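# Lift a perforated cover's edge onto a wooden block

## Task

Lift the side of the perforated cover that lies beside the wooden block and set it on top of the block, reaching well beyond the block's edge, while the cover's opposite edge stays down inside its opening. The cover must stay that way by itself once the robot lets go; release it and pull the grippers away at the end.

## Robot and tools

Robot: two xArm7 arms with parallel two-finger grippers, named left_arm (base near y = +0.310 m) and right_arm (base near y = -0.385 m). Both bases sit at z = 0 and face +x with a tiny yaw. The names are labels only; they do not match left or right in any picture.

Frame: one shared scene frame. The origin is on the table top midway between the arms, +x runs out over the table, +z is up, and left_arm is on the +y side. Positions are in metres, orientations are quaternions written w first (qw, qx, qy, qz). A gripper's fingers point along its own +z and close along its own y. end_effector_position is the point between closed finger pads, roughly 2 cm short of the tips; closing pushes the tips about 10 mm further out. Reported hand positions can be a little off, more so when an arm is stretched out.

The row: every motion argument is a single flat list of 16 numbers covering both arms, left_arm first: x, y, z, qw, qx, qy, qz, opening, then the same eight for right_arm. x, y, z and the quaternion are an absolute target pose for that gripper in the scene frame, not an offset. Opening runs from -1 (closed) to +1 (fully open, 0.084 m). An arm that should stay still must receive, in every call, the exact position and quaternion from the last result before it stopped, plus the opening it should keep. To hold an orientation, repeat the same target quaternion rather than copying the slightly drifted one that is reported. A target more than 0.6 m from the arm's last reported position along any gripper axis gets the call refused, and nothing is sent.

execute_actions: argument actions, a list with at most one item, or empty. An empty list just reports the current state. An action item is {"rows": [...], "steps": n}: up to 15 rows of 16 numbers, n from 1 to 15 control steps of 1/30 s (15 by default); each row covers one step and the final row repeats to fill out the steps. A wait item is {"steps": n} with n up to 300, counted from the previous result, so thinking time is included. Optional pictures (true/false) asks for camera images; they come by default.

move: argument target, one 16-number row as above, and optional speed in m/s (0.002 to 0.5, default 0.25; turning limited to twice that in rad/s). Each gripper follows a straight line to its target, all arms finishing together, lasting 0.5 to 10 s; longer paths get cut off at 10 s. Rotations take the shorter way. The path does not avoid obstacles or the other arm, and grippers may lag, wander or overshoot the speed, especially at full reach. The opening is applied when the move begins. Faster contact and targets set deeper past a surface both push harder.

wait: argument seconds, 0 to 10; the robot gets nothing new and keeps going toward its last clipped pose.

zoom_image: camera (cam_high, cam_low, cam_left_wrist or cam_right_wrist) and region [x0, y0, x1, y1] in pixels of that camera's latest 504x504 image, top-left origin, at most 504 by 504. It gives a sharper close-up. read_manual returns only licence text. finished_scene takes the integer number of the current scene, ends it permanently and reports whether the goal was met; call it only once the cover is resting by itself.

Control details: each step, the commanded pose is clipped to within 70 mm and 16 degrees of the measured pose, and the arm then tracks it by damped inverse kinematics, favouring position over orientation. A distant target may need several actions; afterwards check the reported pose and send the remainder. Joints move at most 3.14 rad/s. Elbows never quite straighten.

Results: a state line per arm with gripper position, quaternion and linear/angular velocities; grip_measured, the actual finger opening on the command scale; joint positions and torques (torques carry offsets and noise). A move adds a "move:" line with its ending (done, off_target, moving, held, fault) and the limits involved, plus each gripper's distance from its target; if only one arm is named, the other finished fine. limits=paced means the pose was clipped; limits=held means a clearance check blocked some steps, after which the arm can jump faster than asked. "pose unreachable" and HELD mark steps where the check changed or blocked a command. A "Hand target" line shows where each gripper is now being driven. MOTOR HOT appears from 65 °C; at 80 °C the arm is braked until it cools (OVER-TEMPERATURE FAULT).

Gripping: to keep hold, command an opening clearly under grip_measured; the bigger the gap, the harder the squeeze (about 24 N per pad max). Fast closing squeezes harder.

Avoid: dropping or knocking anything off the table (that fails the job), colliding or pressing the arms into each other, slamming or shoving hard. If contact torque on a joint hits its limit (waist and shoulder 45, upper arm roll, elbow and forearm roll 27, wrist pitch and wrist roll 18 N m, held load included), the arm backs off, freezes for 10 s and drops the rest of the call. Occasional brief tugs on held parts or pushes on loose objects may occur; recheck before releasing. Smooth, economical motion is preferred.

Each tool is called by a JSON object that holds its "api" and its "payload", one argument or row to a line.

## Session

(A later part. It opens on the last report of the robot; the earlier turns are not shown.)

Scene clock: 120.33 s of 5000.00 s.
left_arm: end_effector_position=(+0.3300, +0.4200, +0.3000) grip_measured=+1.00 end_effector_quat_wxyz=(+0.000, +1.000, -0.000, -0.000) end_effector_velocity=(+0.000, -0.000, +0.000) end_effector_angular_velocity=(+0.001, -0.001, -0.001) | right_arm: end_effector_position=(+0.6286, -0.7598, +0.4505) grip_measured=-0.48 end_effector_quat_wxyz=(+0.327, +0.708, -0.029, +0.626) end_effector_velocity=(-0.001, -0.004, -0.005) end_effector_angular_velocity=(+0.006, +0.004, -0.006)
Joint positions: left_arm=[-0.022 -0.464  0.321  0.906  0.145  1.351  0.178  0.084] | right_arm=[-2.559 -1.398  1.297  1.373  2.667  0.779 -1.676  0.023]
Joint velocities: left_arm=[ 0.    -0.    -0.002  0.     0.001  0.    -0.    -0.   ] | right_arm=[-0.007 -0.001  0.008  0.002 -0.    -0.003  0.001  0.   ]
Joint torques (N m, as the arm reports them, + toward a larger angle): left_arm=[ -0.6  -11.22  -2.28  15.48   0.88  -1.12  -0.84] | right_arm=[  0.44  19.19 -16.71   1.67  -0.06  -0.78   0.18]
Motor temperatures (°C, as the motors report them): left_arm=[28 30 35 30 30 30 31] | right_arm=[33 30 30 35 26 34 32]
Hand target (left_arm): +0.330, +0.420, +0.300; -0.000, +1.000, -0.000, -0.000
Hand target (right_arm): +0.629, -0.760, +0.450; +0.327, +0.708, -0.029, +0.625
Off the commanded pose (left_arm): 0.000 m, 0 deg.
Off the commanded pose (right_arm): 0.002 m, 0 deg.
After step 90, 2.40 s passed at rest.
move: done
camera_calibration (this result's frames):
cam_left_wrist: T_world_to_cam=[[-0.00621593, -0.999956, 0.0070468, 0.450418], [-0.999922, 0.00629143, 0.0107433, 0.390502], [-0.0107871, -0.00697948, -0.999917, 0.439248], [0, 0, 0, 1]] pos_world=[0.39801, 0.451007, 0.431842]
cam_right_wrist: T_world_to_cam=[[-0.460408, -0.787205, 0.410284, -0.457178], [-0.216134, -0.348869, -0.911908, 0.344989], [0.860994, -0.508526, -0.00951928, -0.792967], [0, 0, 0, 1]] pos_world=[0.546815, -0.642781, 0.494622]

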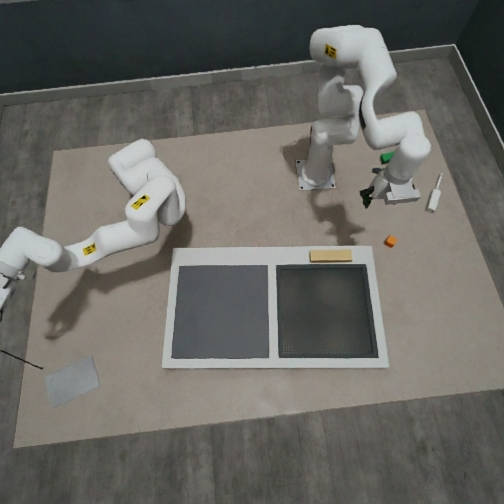

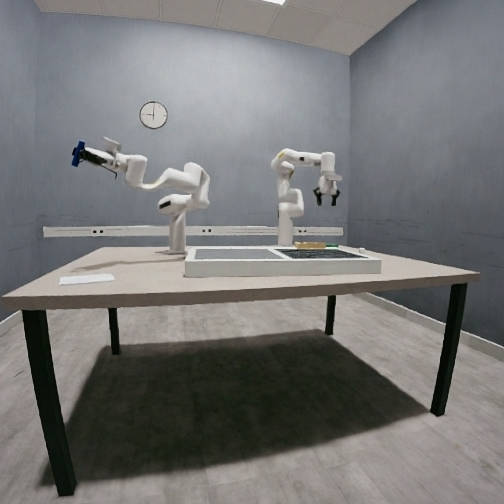

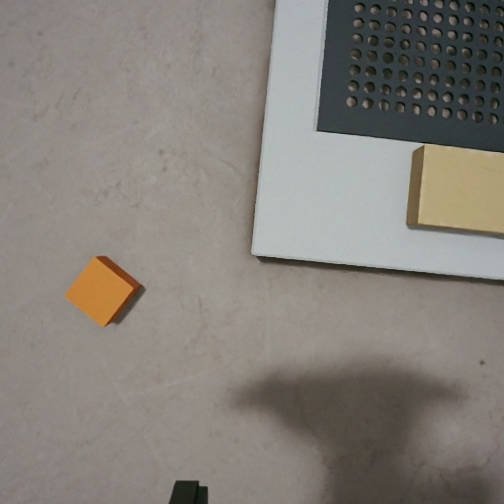

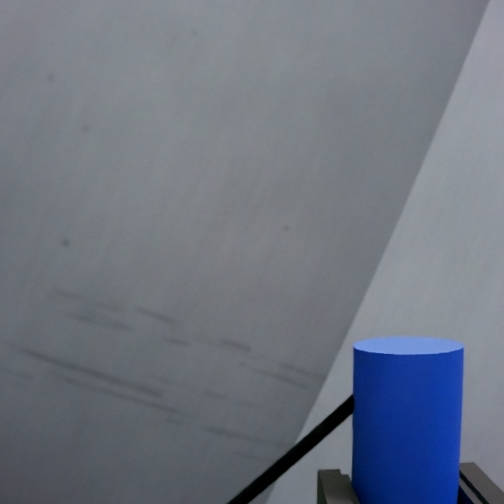

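{"api": "move", "payload": {
  "target": [0.33,0.42,0.30,0,1,0,0,1, 0.74,-0.32,0.42,0.1228,0.683,0.183,0.6964,-1],
  "speed": 0.3
}}

{"api": "move", "payload": {
  "target": [0.33,0.42,0.30,0,1,0,0,1, 0.606,0.085,0.30,-0.0923,0.5964,0.3799,0.7011,-1],
  "speed": 0.3
}}

Scene clock: 131.53 s of 5000.00 s.
left_arm: end_effector_position=(+0.3300, +0.4200, +0.3000) grip_measured=+1.00 end_effector_quat_wxyz=(-0.000, +1.000, -0.000, +0.000) end_effector_velocity=(+0.000, -0.001, +0.000) end_effector_angular_velocity=(+0.000, -0.000, -0.001) | right_arm: end_effector_position=(+0.7405, -0.3214, +0.4203) grip_measured=-0.48 end_effector_quat_wxyz=(+0.124, +0.682, +0.183, +0.697) end_effector_velocity=(+0.002, +0.013, -0.003) end_effector_angular_velocity=(-0.003, +0.004, +0.021)
Joint positions: left_arm=[-0.022 -0.464  0.321  0.906  0.145  1.351  0.178  0.084] | right_arm=[-1.961 -1.519  1.298  1.384  2.758  0.754 -1.633  0.023]
Joint velocities: left_arm=[-0.     0.    -0.001  0.    -0.     0.    -0.    -0.   ] | right_arm=[ 0.007 -0.003  0.002  0.012  0.001  0.003  0.     0.   ]
Joint torques (N m, as the arm reports them, + toward a larger angle): left_arm=[ -0.92 -11.24  -2.4   15.44   0.75  -1.06  -0.86] | right_arm=[  0.24  19.93 -16.94  -0.54  -0.23  -0.81   0.13]
Motor temperatures (°C, as the motors report them): left_arm=[28 30 35 30 30 30 31] | right_arm=[33 30 31 35 26 34 32]
Hand target (left_arm): +0.330, +0.420, +0.300; -0.000, +1.000, +0.000, -0.000
Hand target (right_arm): +0.741, -0.320, +0.420; +0.124, +0.682, +0.184, +0.697
Off the commanded pose (left_arm): 0.000 m, 0 deg.
Off the commanded pose (right_arm): 0.002 m, 0 deg.
After step 90, 6.13 s passed at rest.
move: done
camera_calibration (this result's frames):
cam_left_wrist: T_world_to_cam=[[-0.00621592, -0.999956, 0.00704671, 0.450418], [-0.999922, 0.00629142, 0.0107431, 0.390502], [-0.010787, -0.00697939, -0.999917, 0.439248], [0, 0, 0, 1]] pos_world=[0.39801, 0.451007, 0.431842]
cam_right_wrist: T_world_to_cam=[[0.0687283, -0.909809, 0.409296, -0.478989], [0.0288056, -0.408286, -0.9124, 0.294252], [0.997219, 0.0744977, -0.00185316, -0.583454], [0, 0, 0, 1]] pos_world=[0.606275, -0.272184, 0.463442]

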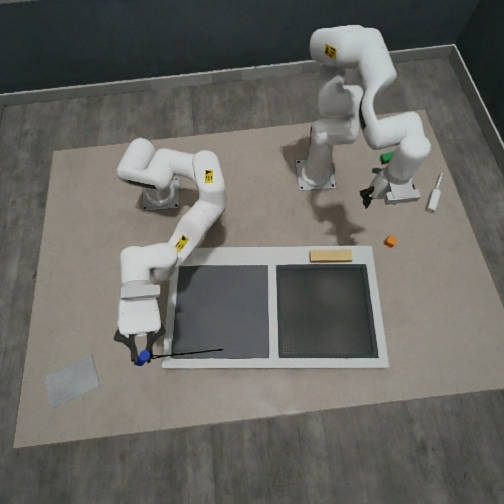

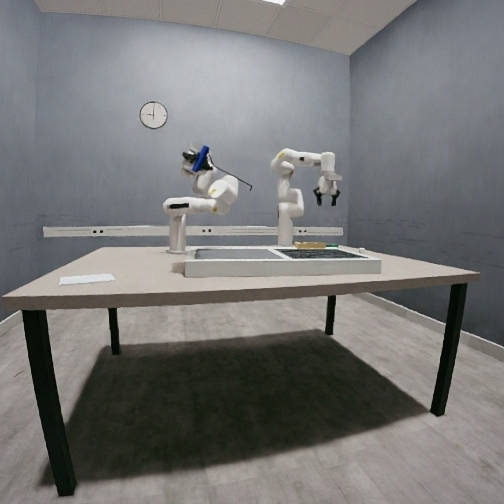

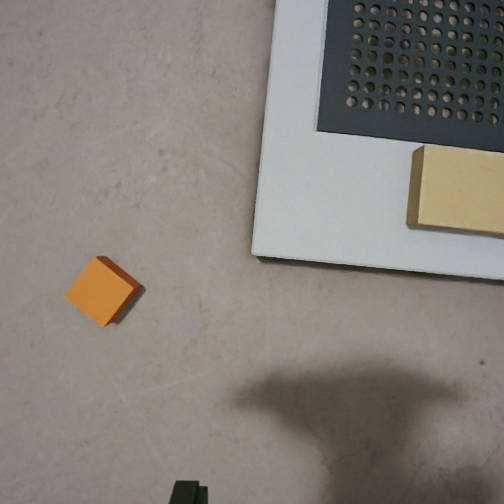

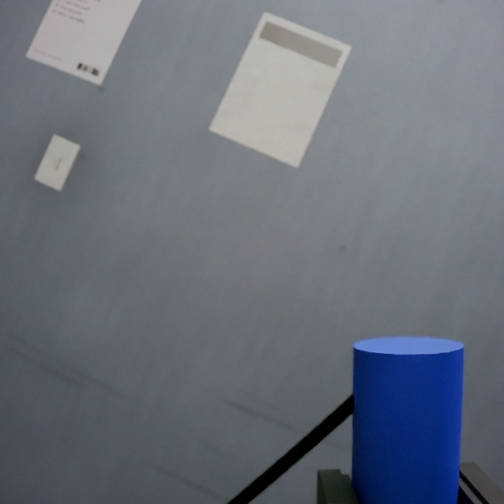

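Scene clock: 133.53 s of 5000.00 s.
left_arm: end_effector_position=(+0.3300, +0.4200, +0.3000) grip_measured=+1.00 end_effector_quat_wxyz=(+0.000, +1.000, -0.000, -0.000) end_effector_velocity=(+0.000, -0.000, +0.000) end_effector_angular_velocity=(+0.000, -0.000, -0.000) | right_arm: end_effector_position=(+0.6074, +0.0837, +0.3005) grip_measured=-0.48 end_effector_quat_wxyz=(-0.091, +0.595, +0.379, +0.703) end_effector_velocity=(-0.007, +0.014, -0.004) end_effector_angular_velocity=(-0.006, +0.004, +0.025)
Joint positions: left_arm=[-0.022 -0.464  0.321  0.906  0.145  1.351  0.178  0.084] | right_arm=[-1.429 -1.738  1.407  1.416  3.081  0.736 -1.736  0.023]
Joint velocities: left_arm=[-0.     0.    -0.001  0.    -0.    -0.    -0.001 -0.   ] | right_arm=[ 0.009 -0.003  0.002  0.014  0.001  0.002 -0.001 -0.   ]
Joint torques (N m, as the arm reports them, + toward a larger angle): left_arm=[ -0.79 -11.25  -2.3   15.41   0.76  -1.18  -0.76] | right_arm=[  0.11  21.06 -17.06  -3.97  -0.28  -0.7    0.01]
Motor temperatures (°C, as the motors report them): left_arm=[28 30 35 30 30 30 31] | right_arm=[33 30 31 35 26 34 32]
Hand target (left_arm): +0.330, +0.420, +0.300; +0.000, +1.000, -0.000, +0.000
Hand target (right_arm): +0.607, +0.085, +0.300; -0.092, +0.595, +0.380, +0.702
Off the commanded pose (left_arm): 0.000 m, 0 deg.
Off the commanded pose (right_arm): 0.002 m, 0 deg.
move: done
camera_calibration (this result's frames):
cam_left_wrist: T_world_to_cam=[[-0.00621585, -0.999956, 0.00704685, 0.450418], [-0.999922, 0.00629136, 0.0107433, 0.390502], [-0.0107871, -0.00697953, -0.999917, 0.439248], [0, 0, 0, 1]] pos_world=[0.39801, 0.451007, 0.431842]
cam_right_wrist: T_world_to_cam=[[0.57773, -0.706078, 0.40949, -0.378564], [0.257876, -0.318096, -0.912313, 0.207504], [0.774421, 0.632668, -0.00169315, -0.39251], [0, 0, 0, 1]] pos_world=[0.469166, 0.047039, 0.343662]

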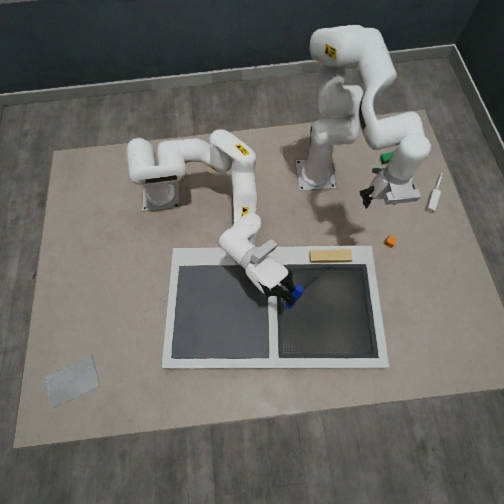

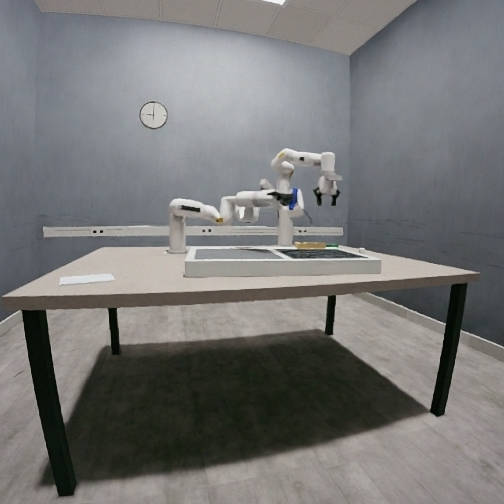

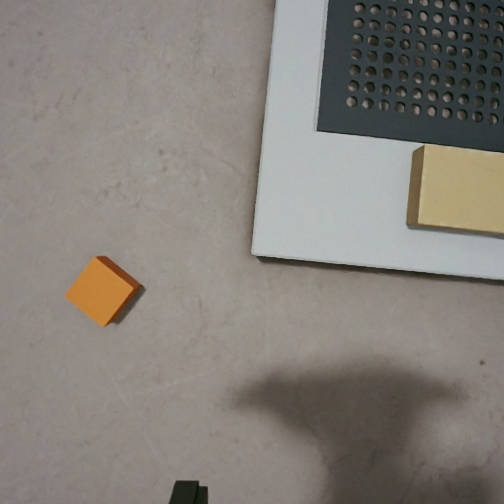

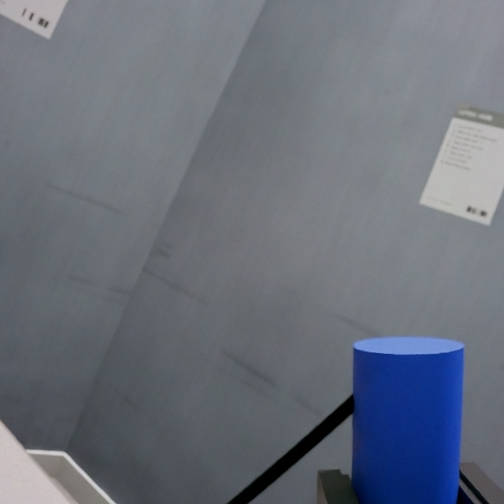

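{"api": "move", "payload": {
  "target": [0.4325,0.344,0.204,0.4226,0.9063,0,0,-1, 0.625,0.095,0.18,-0.1057,0.6871,0.3967,0.5995,-1],
  "speed": 0.12
}}

Scene clock: 152.03 s of 5000.00 s.
left_arm: end_effector_position=(+0.4329, +0.3438, +0.2046) grip_measured=-1.00 end_effector_quat_wxyz=(+0.423, +0.906, -0.001, +0.001) end_effector_velocity=(+0.001, +0.001, +0.002) end_effector_angular_velocity=(-0.003, -0.004, +0.001) | right_arm: end_effector_position=(+0.6251, +0.0947, +0.1801) grip_measured=-0.48 end_effector_quat_wxyz=(-0.106, +0.687, +0.397, +0.599) end_effector_velocity=(-0.000, +0.000, +0.001) end_effector_angular_velocity=(-0.000, -0.000, +0.000)
Joint positions: left_arm=[-0.035  0.221  0.605  1.134 -0.845  1.549  0.827  0.   ] | right_arm=[-1.493 -1.714  1.556  1.542  2.864  0.731 -1.587  0.023]
Joint velocities: left_arm=[ 0.002  0.001  0.002  0.005 -0.003  0.005  0.003  0.   ] | right_arm=[-0.     0.001 -0.001  0.001 -0.002 -0.     0.001 -0.   ]
Joint torques (N m, as the arm reports them, + toward a larger angle): left_arm=[ -0.72 -26.08   1.76  13.4    0.16   0.85  -0.91] | right_arm=[  0.85  22.58 -17.29  -3.6   -0.27  -1.09   0.05]
Motor temperatures (°C, as the motors report them): left_arm=[28 30 35 30 30 30 31] | right_arm=[33 31 31 35 26 34 32]
Hand target (left_arm): +0.433, +0.344, +0.204; +0.424, +0.906, -0.001, +0.001
Hand target (right_arm): +0.625, +0.095, +0.180; -0.106, +0.687, +0.397, +0.599
Off the commanded pose (left_arm): 0.001 m, 0 deg.
Off the commanded pose (right_arm): 0.000 m, 0 deg.
After step 90, 11.53 s passed at rest.
move: done
camera_calibration (this result's frames):
cam_left_wrist: T_world_to_cam=[[-0.00894107, -0.635868, 0.771746, 0.0950425], [-0.999919, 0.0126358, -0.00117353, 0.495202], [-0.0090054, -0.771695, -0.635929, 0.532093], [0, 0, 0, 1]] pos_world=[0.500803, 0.464791, 0.265606]
cam_right_wrist: T_world_to_cam=[[0.667226, -0.673916, 0.317248, -0.374005], [0.0156394, -0.41315, -0.910529, 0.256649], [0.744691, 0.61249, -0.265125, -0.345469], [0, 0, 0, 1]] pos_world=[0.5028, 0.0655827, 0.260746]

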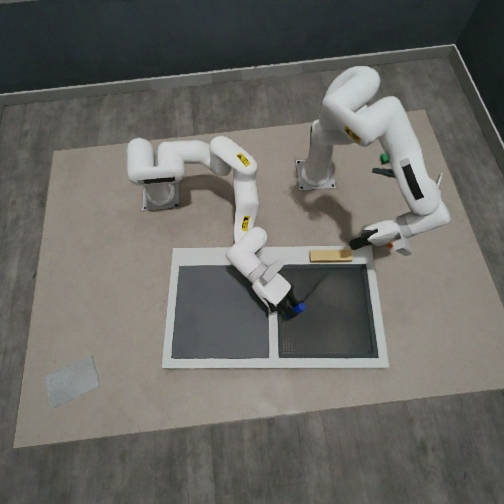

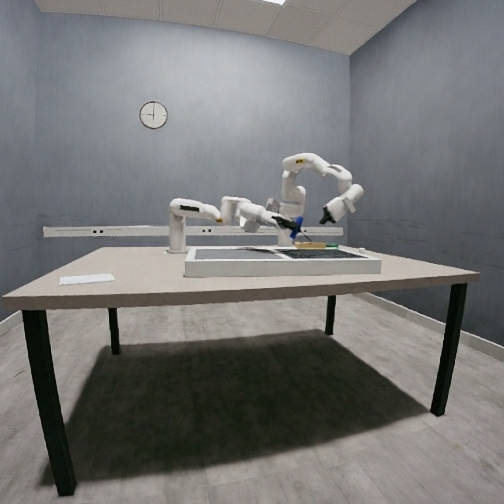

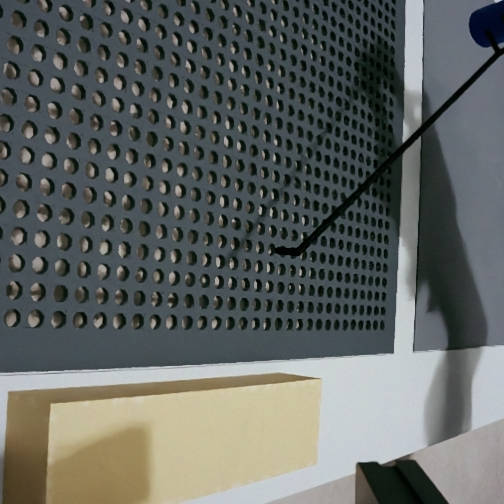

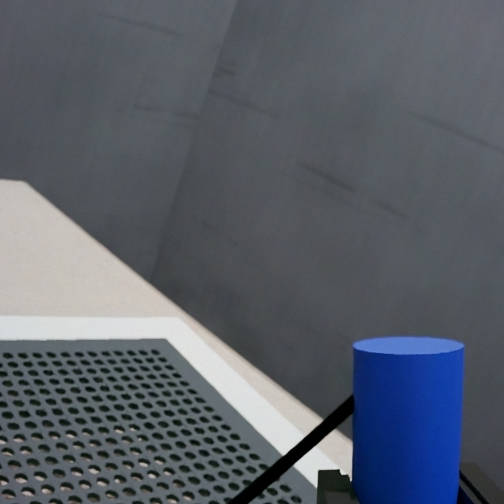

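{"api": "move", "payload": {
  "target": [0.4225,0.275,0.255,0.2164,0.9763,0,0,-1, 0.6253,0.0908,0.171,-0.1057,0.6871,0.3967,0.5995,-1],
  "speed": 0.15
}}

{"api": "zoom_image", "payload": {
  "camera": "cam_left_wrist",
  "region": [190, 170, 310, 290]
}}

Scene clock: 158.80 s of 5000.00 s.
left_arm: end_effector_position=(+0.4223, +0.2756, +0.2545) grip_measured=-1.00 end_effector_quat_wxyz=(+0.216, +0.976, +0.000, -0.001) end_effector_velocity=(-0.000, -0.001, +0.000) end_effector_angular_velocity=(+0.003, +0.000, -0.001) | right_arm: end_effector_position=(+0.6253, +0.0908, +0.1711) grip_measured=-0.48 end_effector_quat_wxyz=(-0.106, +0.687, +0.397, +0.600) end_effector_velocity=(+0.000, -0.000, -0.000) end_effector_angular_velocity=(-0.000, -0.000, +0.000)
Joint positions: left_arm=[-0.254 -0.147  0.427  1.005 -0.397  1.219  0.264  0.   ] | right_arm=[-1.491 -1.728  1.565  1.534  2.888  0.734 -1.6    0.023]
Joint velocities: left_arm=[-0.002 -0.001 -0.003  0.     0.003 -0.001 -0.005  0.   ] | right_arm=[-0.    -0.001 -0.     0.     0.001  0.    -0.     0.   ]
Joint torques (N m, as the arm reports them, + toward a larger angle): left_arm=[ -0.87 -19.56  -1.24  15.4    0.38  -0.72  -0.77] | right_arm=[  0.21  22.27 -17.18  -3.54  -0.14  -1.27   0.13]
Motor temperatures (°C, as the motors report them): left_arm=[28 30 35 30 30 30 31] | right_arm=[33 31 31 35 26 34 32]
Hand target (left_arm): +0.422, +0.275, +0.255; +0.216, +0.976, -0.000, -0.001
Hand target (right_arm): +0.625, +0.091, +0.171; -0.106, +0.687, +0.397, +0.599
Off the commanded pose (left_arm): 0.001 m, 0 deg.
Off the commanded pose (right_arm): 0.000 m, 0 deg.
After step 90, 1.93 s passed at rest.
move: done
camera_calibration (this result's frames):
cam_left_wrist: T_world_to_cam=[[-0.00491516, -0.903641, 0.428263, 0.172611], [-0.999911, 0.00976351, 0.0091252, 0.48363], [-0.0124273, -0.42818, -0.903608, 0.486032], [0, 0, 0, 1]] pos_world=[0.490475, 0.359366, 0.360846]
cam_right_wrist: T_world_to_cam=[[0.666525, -0.674738, 0.316974, -0.373371], [0.0150077, -0.412962, -0.910625, 0.247248], [0.745331, 0.611711, -0.265123, -0.345939], [0, 0, 0, 1]] pos_world=[0.50299, 0.0617915, 0.251782]

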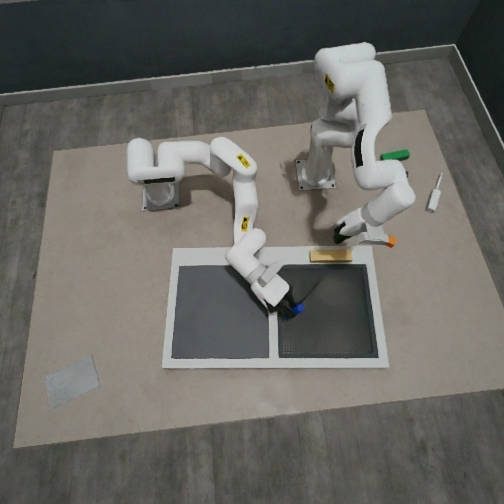

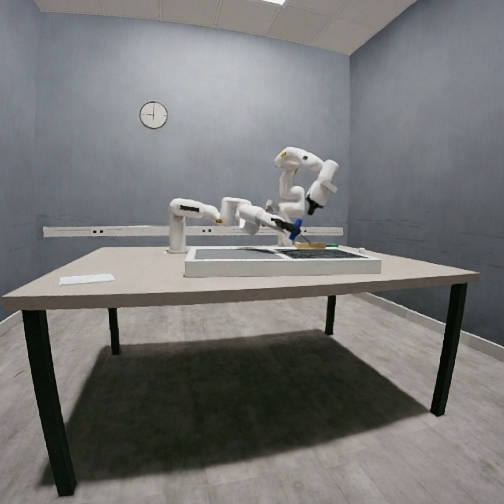

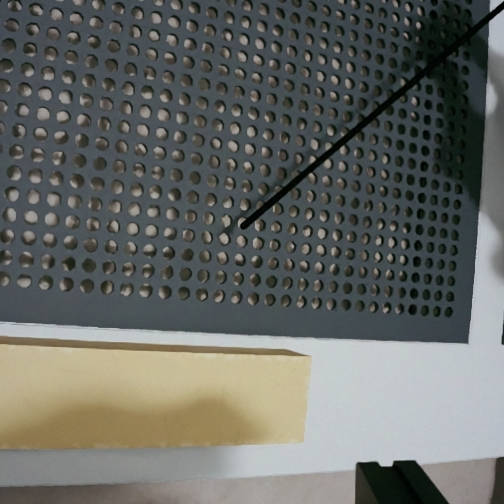

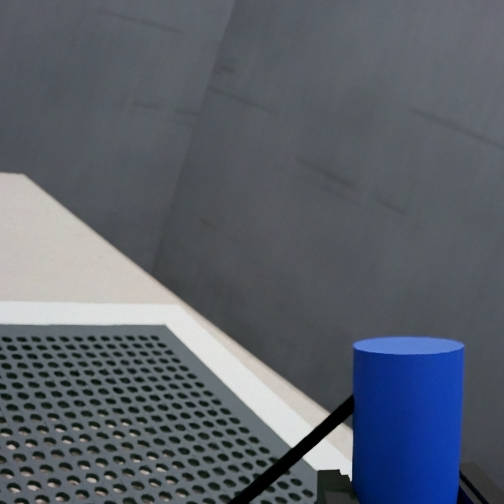

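Region (190, 170, 310, 290) of cam_left_wrist's 504x504 image, scaled by 4.200, with more detail than that image has.

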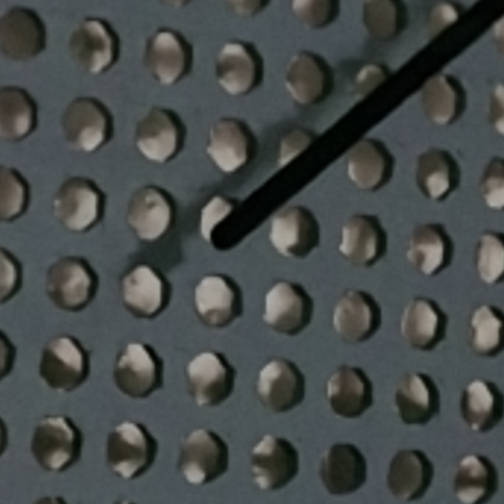

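{"api": "move", "payload": {
  "target": [0.4225,0.275,0.255,0.2164,0.9763,0,0,-1, 0.6272,0.0894,0.1665,-0.1057,0.6871,0.3967,0.5995,-1],
  "speed": 0.01
}}

{"api": "zoom_image", "payload": {
  "camera": "cam_left_wrist",
  "region": [190, 170, 310, 290]
}}

Scene clock: 164.37 s of 5000.00 s.
left_arm: end_effector_position=(+0.4225, +0.2750, +0.2550) grip_measured=-1.00 end_effector_quat_wxyz=(+0.216, +0.976, -0.000, -0.000) end_effector_velocity=(-0.000, -0.001, +0.000) end_effector_angular_velocity=(+0.000, -0.000, -0.002) | right_arm: end_effector_position=(+0.6272, +0.0893, +0.1665) grip_measured=-0.48 end_effector_quat_wxyz=(-0.106, +0.687, +0.397, +0.599) end_effector_velocity=(+0.000, +0.001, +0.001) end_effector_angular_velocity=(+0.001, -0.002, +0.001)
Joint positions: left_arm=[-0.255 -0.148  0.427  1.005 -0.398  1.217  0.264  0.   ] | right_arm=[-1.497 -1.735  1.569  1.539  2.9    0.734 -1.606  0.023]
Joint velocities: left_arm=[-0.001 -0.    -0.002 -0.     0.    -0.    -0.     0.   ] | right_arm=[-0.     0.001 -0.002  0.001  0.002 -0.    -0.001  0.   ]
Joint torques (N m, as the arm reports them, + toward a larger angle): left_arm=[ -1.06 -19.5   -1.02  15.21   0.36  -0.72  -0.86] | right_arm=[  0.06  22.22 -17.37  -3.77  -0.16  -1.12   0.12]
Motor temperatures (°C, as the motors report them): left_arm=[28 30 35 30 30 30 31] | right_arm=[33 31 31 35 26 34 32]
Hand target (left_arm): +0.422, +0.275, +0.255; +0.216, +0.976, -0.000, +0.000
Hand target (right_arm): +0.627, +0.089, +0.167; -0.106, +0.687, +0.397, +0.599
Off the commanded pose (left_arm): 0.000 m, 0 deg.
Off the commanded pose (right_arm): 0.000 m, 0 deg.
After step 90, 1.83 s passed at rest.
move: done
camera_calibration (this result's frames):
cam_left_wrist: T_world_to_cam=[[-0.00621687, -0.90333, 0.428902, 0.172174], [-0.999922, 0.0102453, 0.00708432, 0.484235], [-0.0107937, -0.428825, -0.903323, 0.485617], [0, 0, 0, 1]] pos_world=[0.490509, 0.358813, 0.361393]
cam_right_wrist: T_world_to_cam=[[0.666468, -0.674807, 0.316948, -0.374141], [0.0148329, -0.413043, -0.910591, 0.242529], [0.745386, 0.611581, -0.26527, -0.347692], [0, 0, 0, 1]] pos_world=[0.50492, 0.0603436, 0.247196]

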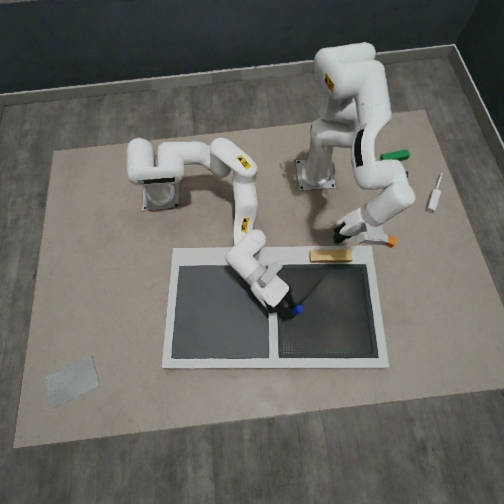

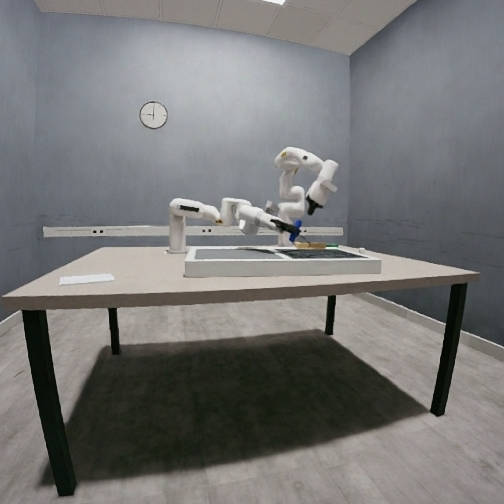

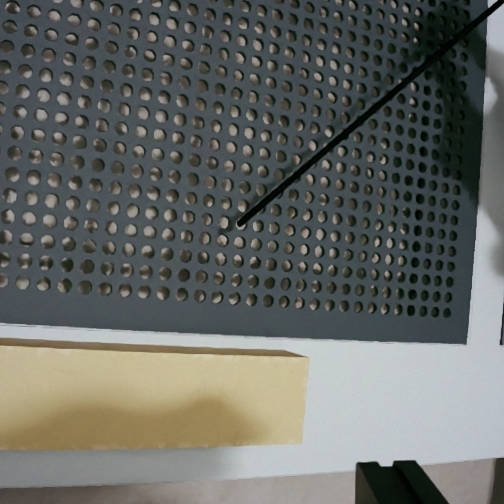

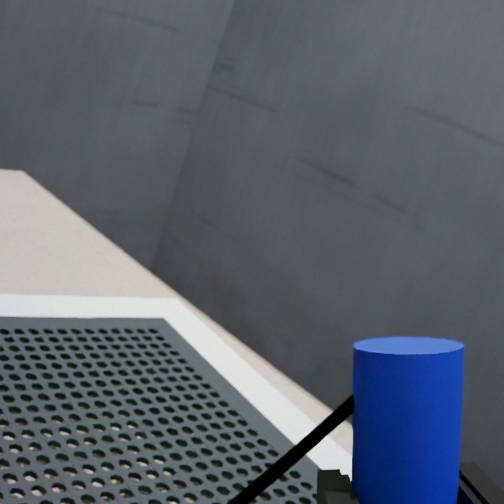

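Region (190, 170, 310, 290) of cam_left_wrist's 504x504 image, scaled by 4.200, with more detail than that image has.

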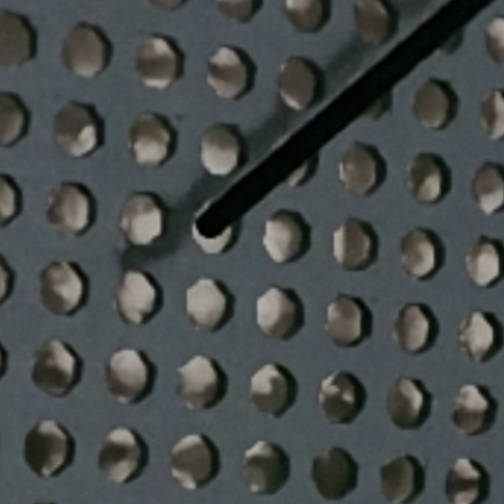

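{"api": "move", "payload": {
  "target": [0.4225,0.275,0.255,0.2164,0.9763,0,0,-1, 0.6273,0.0832,0.1538,-0.1057,0.6871,0.3967,0.5995,-1],
  "speed": 0.006
}}

{"api": "zoom_image", "payload": {
  "camera": "cam_left_wrist",
  "region": [190, 170, 310, 290]
}}

Scene clock: 171.43 s of 5000.00 s.
left_arm: end_effector_position=(+0.4225, +0.2750, +0.2550) grip_measured=-1.00 end_effector_quat_wxyz=(+0.216, +0.976, -0.000, +0.000) end_effector_velocity=(+0.000, -0.000, +0.000) end_effector_angular_velocity=(-0.000, -0.000, +0.001) | right_arm: end_effector_position=(+0.6273, +0.0832, +0.1538) grip_measured=-0.48 end_effector_quat_wxyz=(-0.106, +0.687, +0.397, +0.599) end_effector_velocity=(+0.000, +0.000, +0.001) end_effector_angular_velocity=(+0.001, -0.002, +0.000)
Joint positions: left_arm=[-0.255 -0.148  0.427  1.005 -0.398  1.217  0.264  0.   ] | right_arm=[-1.495 -1.755  1.581  1.526  2.936  0.742 -1.626  0.023]
Joint velocities: left_arm=[-0. -0.  0.  0. -0. -0. -0.  0.] | right_arm=[-0.     0.001 -0.001  0.     0.001 -0.    -0.001 -0.   ]
Joint torques (N m, as the arm reports them, + toward a larger angle): left_arm=[ -0.93 -19.65  -1.15  15.24   0.43  -0.72  -0.77] | right_arm=[  0.39  21.7  -17.42  -3.98  -0.08  -0.98   0.12]
Motor temperatures (°C, as the motors report them): left_arm=[28 30 35 30 30 30 31] | right_arm=[33 31 31 35 26 34 32]
Hand target (left_arm): +0.423, +0.275, +0.255; +0.216, +0.976, -0.000, +0.000
Hand target (right_arm): +0.627, +0.083, +0.154; -0.106, +0.687, +0.397, +0.599
Off the commanded pose (left_arm): 0.000 m, 0 deg.
Off the commanded pose (right_arm): 0.000 m, 0 deg.
After step 90, 1.50 s passed at rest.
move: done
camera_calibration (this result's frames):
cam_left_wrist: T_world_to_cam=[[-0.006216, -0.903324, 0.428915, 0.172167], [-0.999922, 0.0102417, 0.00707853, 0.484239], [-0.010787, -0.428838, -0.903317, 0.485615], [0, 0, 0, 1]] pos_world=[0.49051, 0.358813, 0.361392]
cam_right_wrist: T_world_to_cam=[[0.666513, -0.674758, 0.316958, -0.374386], [0.0148929, -0.413029, -0.910596, 0.22841], [0.745345, 0.611645, -0.26524, -0.347325], [0, 0, 0, 1]] pos_world=[0.505008, 0.0541599, 0.234529]

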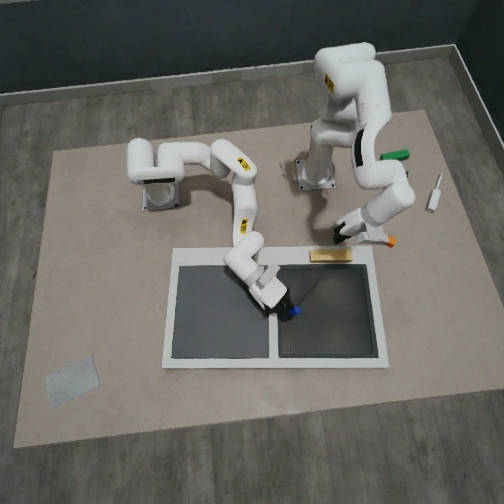

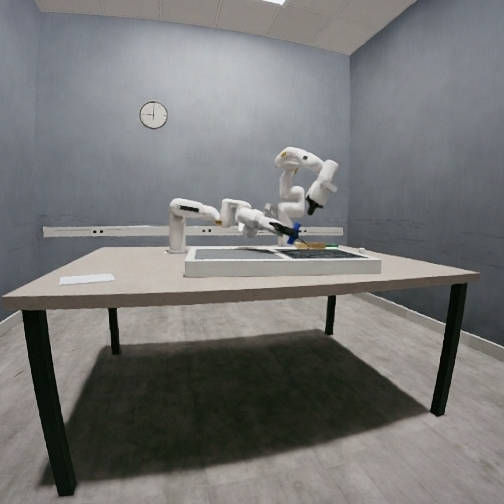

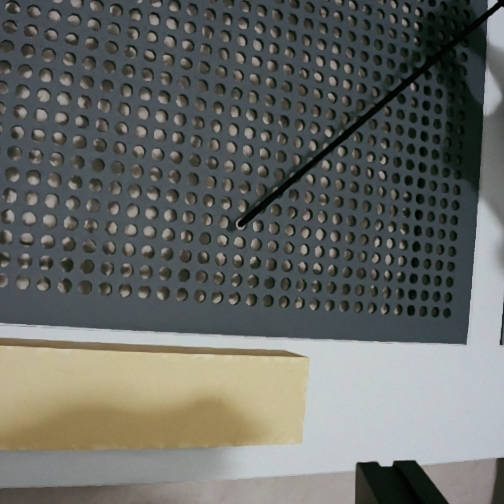

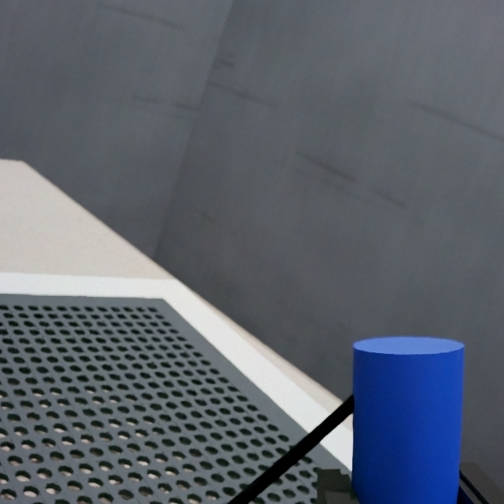

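Region (190, 170, 310, 290) of cam_left_wrist's 504x504 image, scaled by 4.200, with more detail than that image has.

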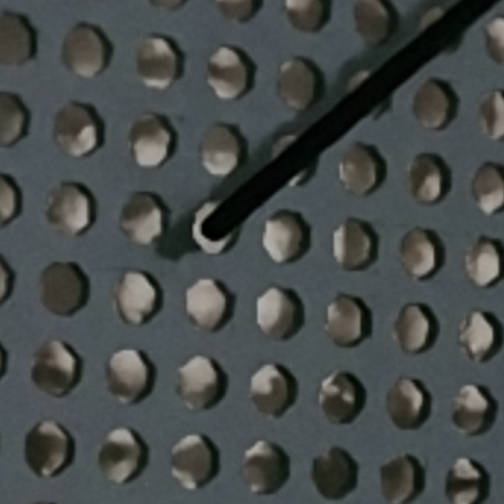

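{"api": "move", "payload": {
  "target": [0.4325,0.344,0.204,0.4226,0.9063,0,0,-1, 0.6276,0.0790,0.1447,-0.1057,0.6871,0.3967,0.5995,-1],
  "speed": 0.1
}}

{"api": "zoom_image", "payload": {
  "camera": "cam_left_wrist",
  "region": [200, 190, 320, 310]
}}

Scene clock: 185.00 s of 5000.00 s.
left_arm: end_effector_position=(+0.4327, +0.3436, +0.2044) grip_measured=-1.00 end_effector_quat_wxyz=(+0.423, +0.906, -0.000, +0.001) end_effector_velocity=(+0.001, -0.000, +0.002) end_effector_angular_velocity=(-0.004, -0.004, -0.004) | right_arm: end_effector_position=(+0.6276, +0.0790, +0.1448) grip_measured=-0.48 end_effector_quat_wxyz=(-0.106, +0.687, +0.397, +0.599) end_effector_velocity=(-0.000, +0.000, +0.000) end_effector_angular_velocity=(-0.000, -0.000, +0.001)
Joint positions: left_arm=[-0.05   0.222  0.62   1.133 -0.847  1.551  0.828  0.   ] | right_arm=[-1.494 -1.77   1.59   1.519  2.961  0.747 -1.64   0.023]
Joint velocities: left_arm=[ 0.001  0.002  0.     0.005 -0.003  0.007  0.004  0.   ] | right_arm=[ 0.001  0.    -0.    -0.    -0.    -0.    -0.     0.   ]
Joint torques (N m, as the arm reports them, + toward a larger angle): left_arm=[ -0.73 -25.96   1.84  13.27   0.09   0.72  -0.71] | right_arm=[  0.48  21.6  -17.11  -3.97  -0.22  -1.06   0.14]
Motor temperatures (°C, as the motors report them): left_arm=[28 30 35 30 30 30 31] | right_arm=[33 31 31 35 26 34 32]
Hand target (left_arm): +0.433, +0.344, +0.204; +0.423, +0.906, -0.000, +0.001
Hand target (right_arm): +0.628, +0.079, +0.145; -0.106, +0.687, +0.397, +0.599
Off the commanded pose (left_arm): 0.001 m, 0 deg.
Off the commanded pose (right_arm): 0.000 m, 0 deg.
After step 90, 8.07 s passed at rest.
move: done
camera_calibration (this result's frames):
cam_left_wrist: T_world_to_cam=[[-0.00770121, -0.636744, 0.771037, 0.0950116], [-0.999924, 0.012298, 0.000168698, 0.494839], [-0.00958967, -0.770977, -0.63679, 0.531965], [0, 0, 0, 1]] pos_world=[0.500635, 0.464546, 0.265409]
cam_right_wrist: T_world_to_cam=[[0.666522, -0.674744, 0.316968, -0.374528], [0.0149797, -0.412976, -0.910619, 0.218383], [0.745335, 0.611696, -0.26515, -0.347409], [0, 0, 0, 1]] pos_world=[0.505296, 0.0499852, 0.225462]

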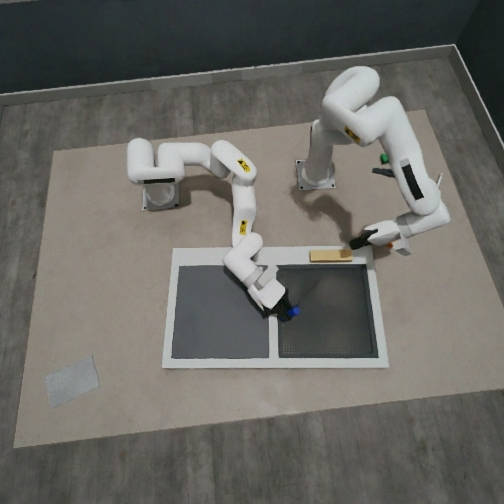

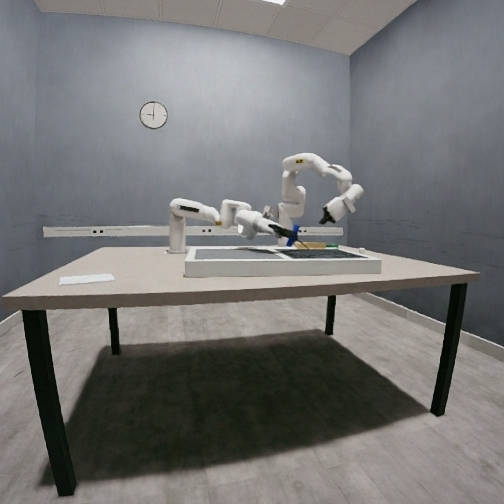

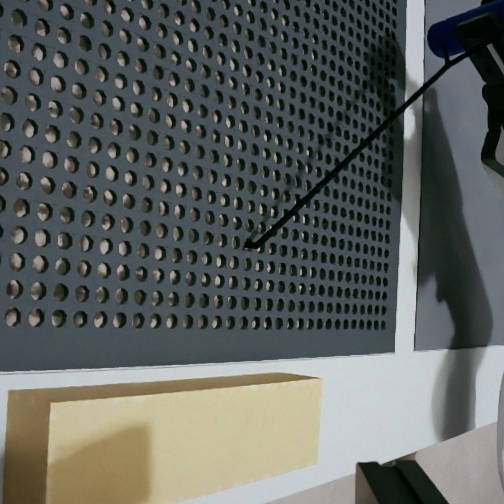

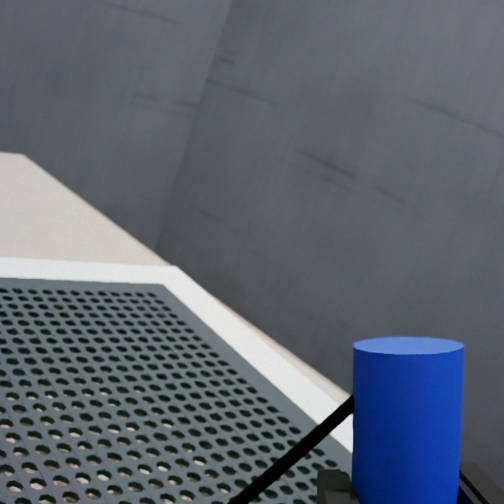

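Region (200, 190, 320, 310) of cam_left_wrist's 504x504 image, scaled by 4.200, with more detail than that image has.

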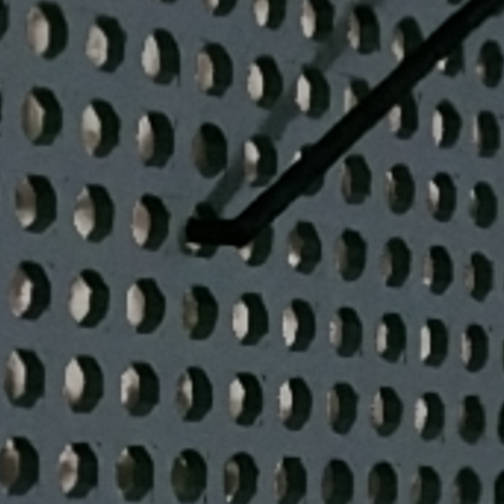

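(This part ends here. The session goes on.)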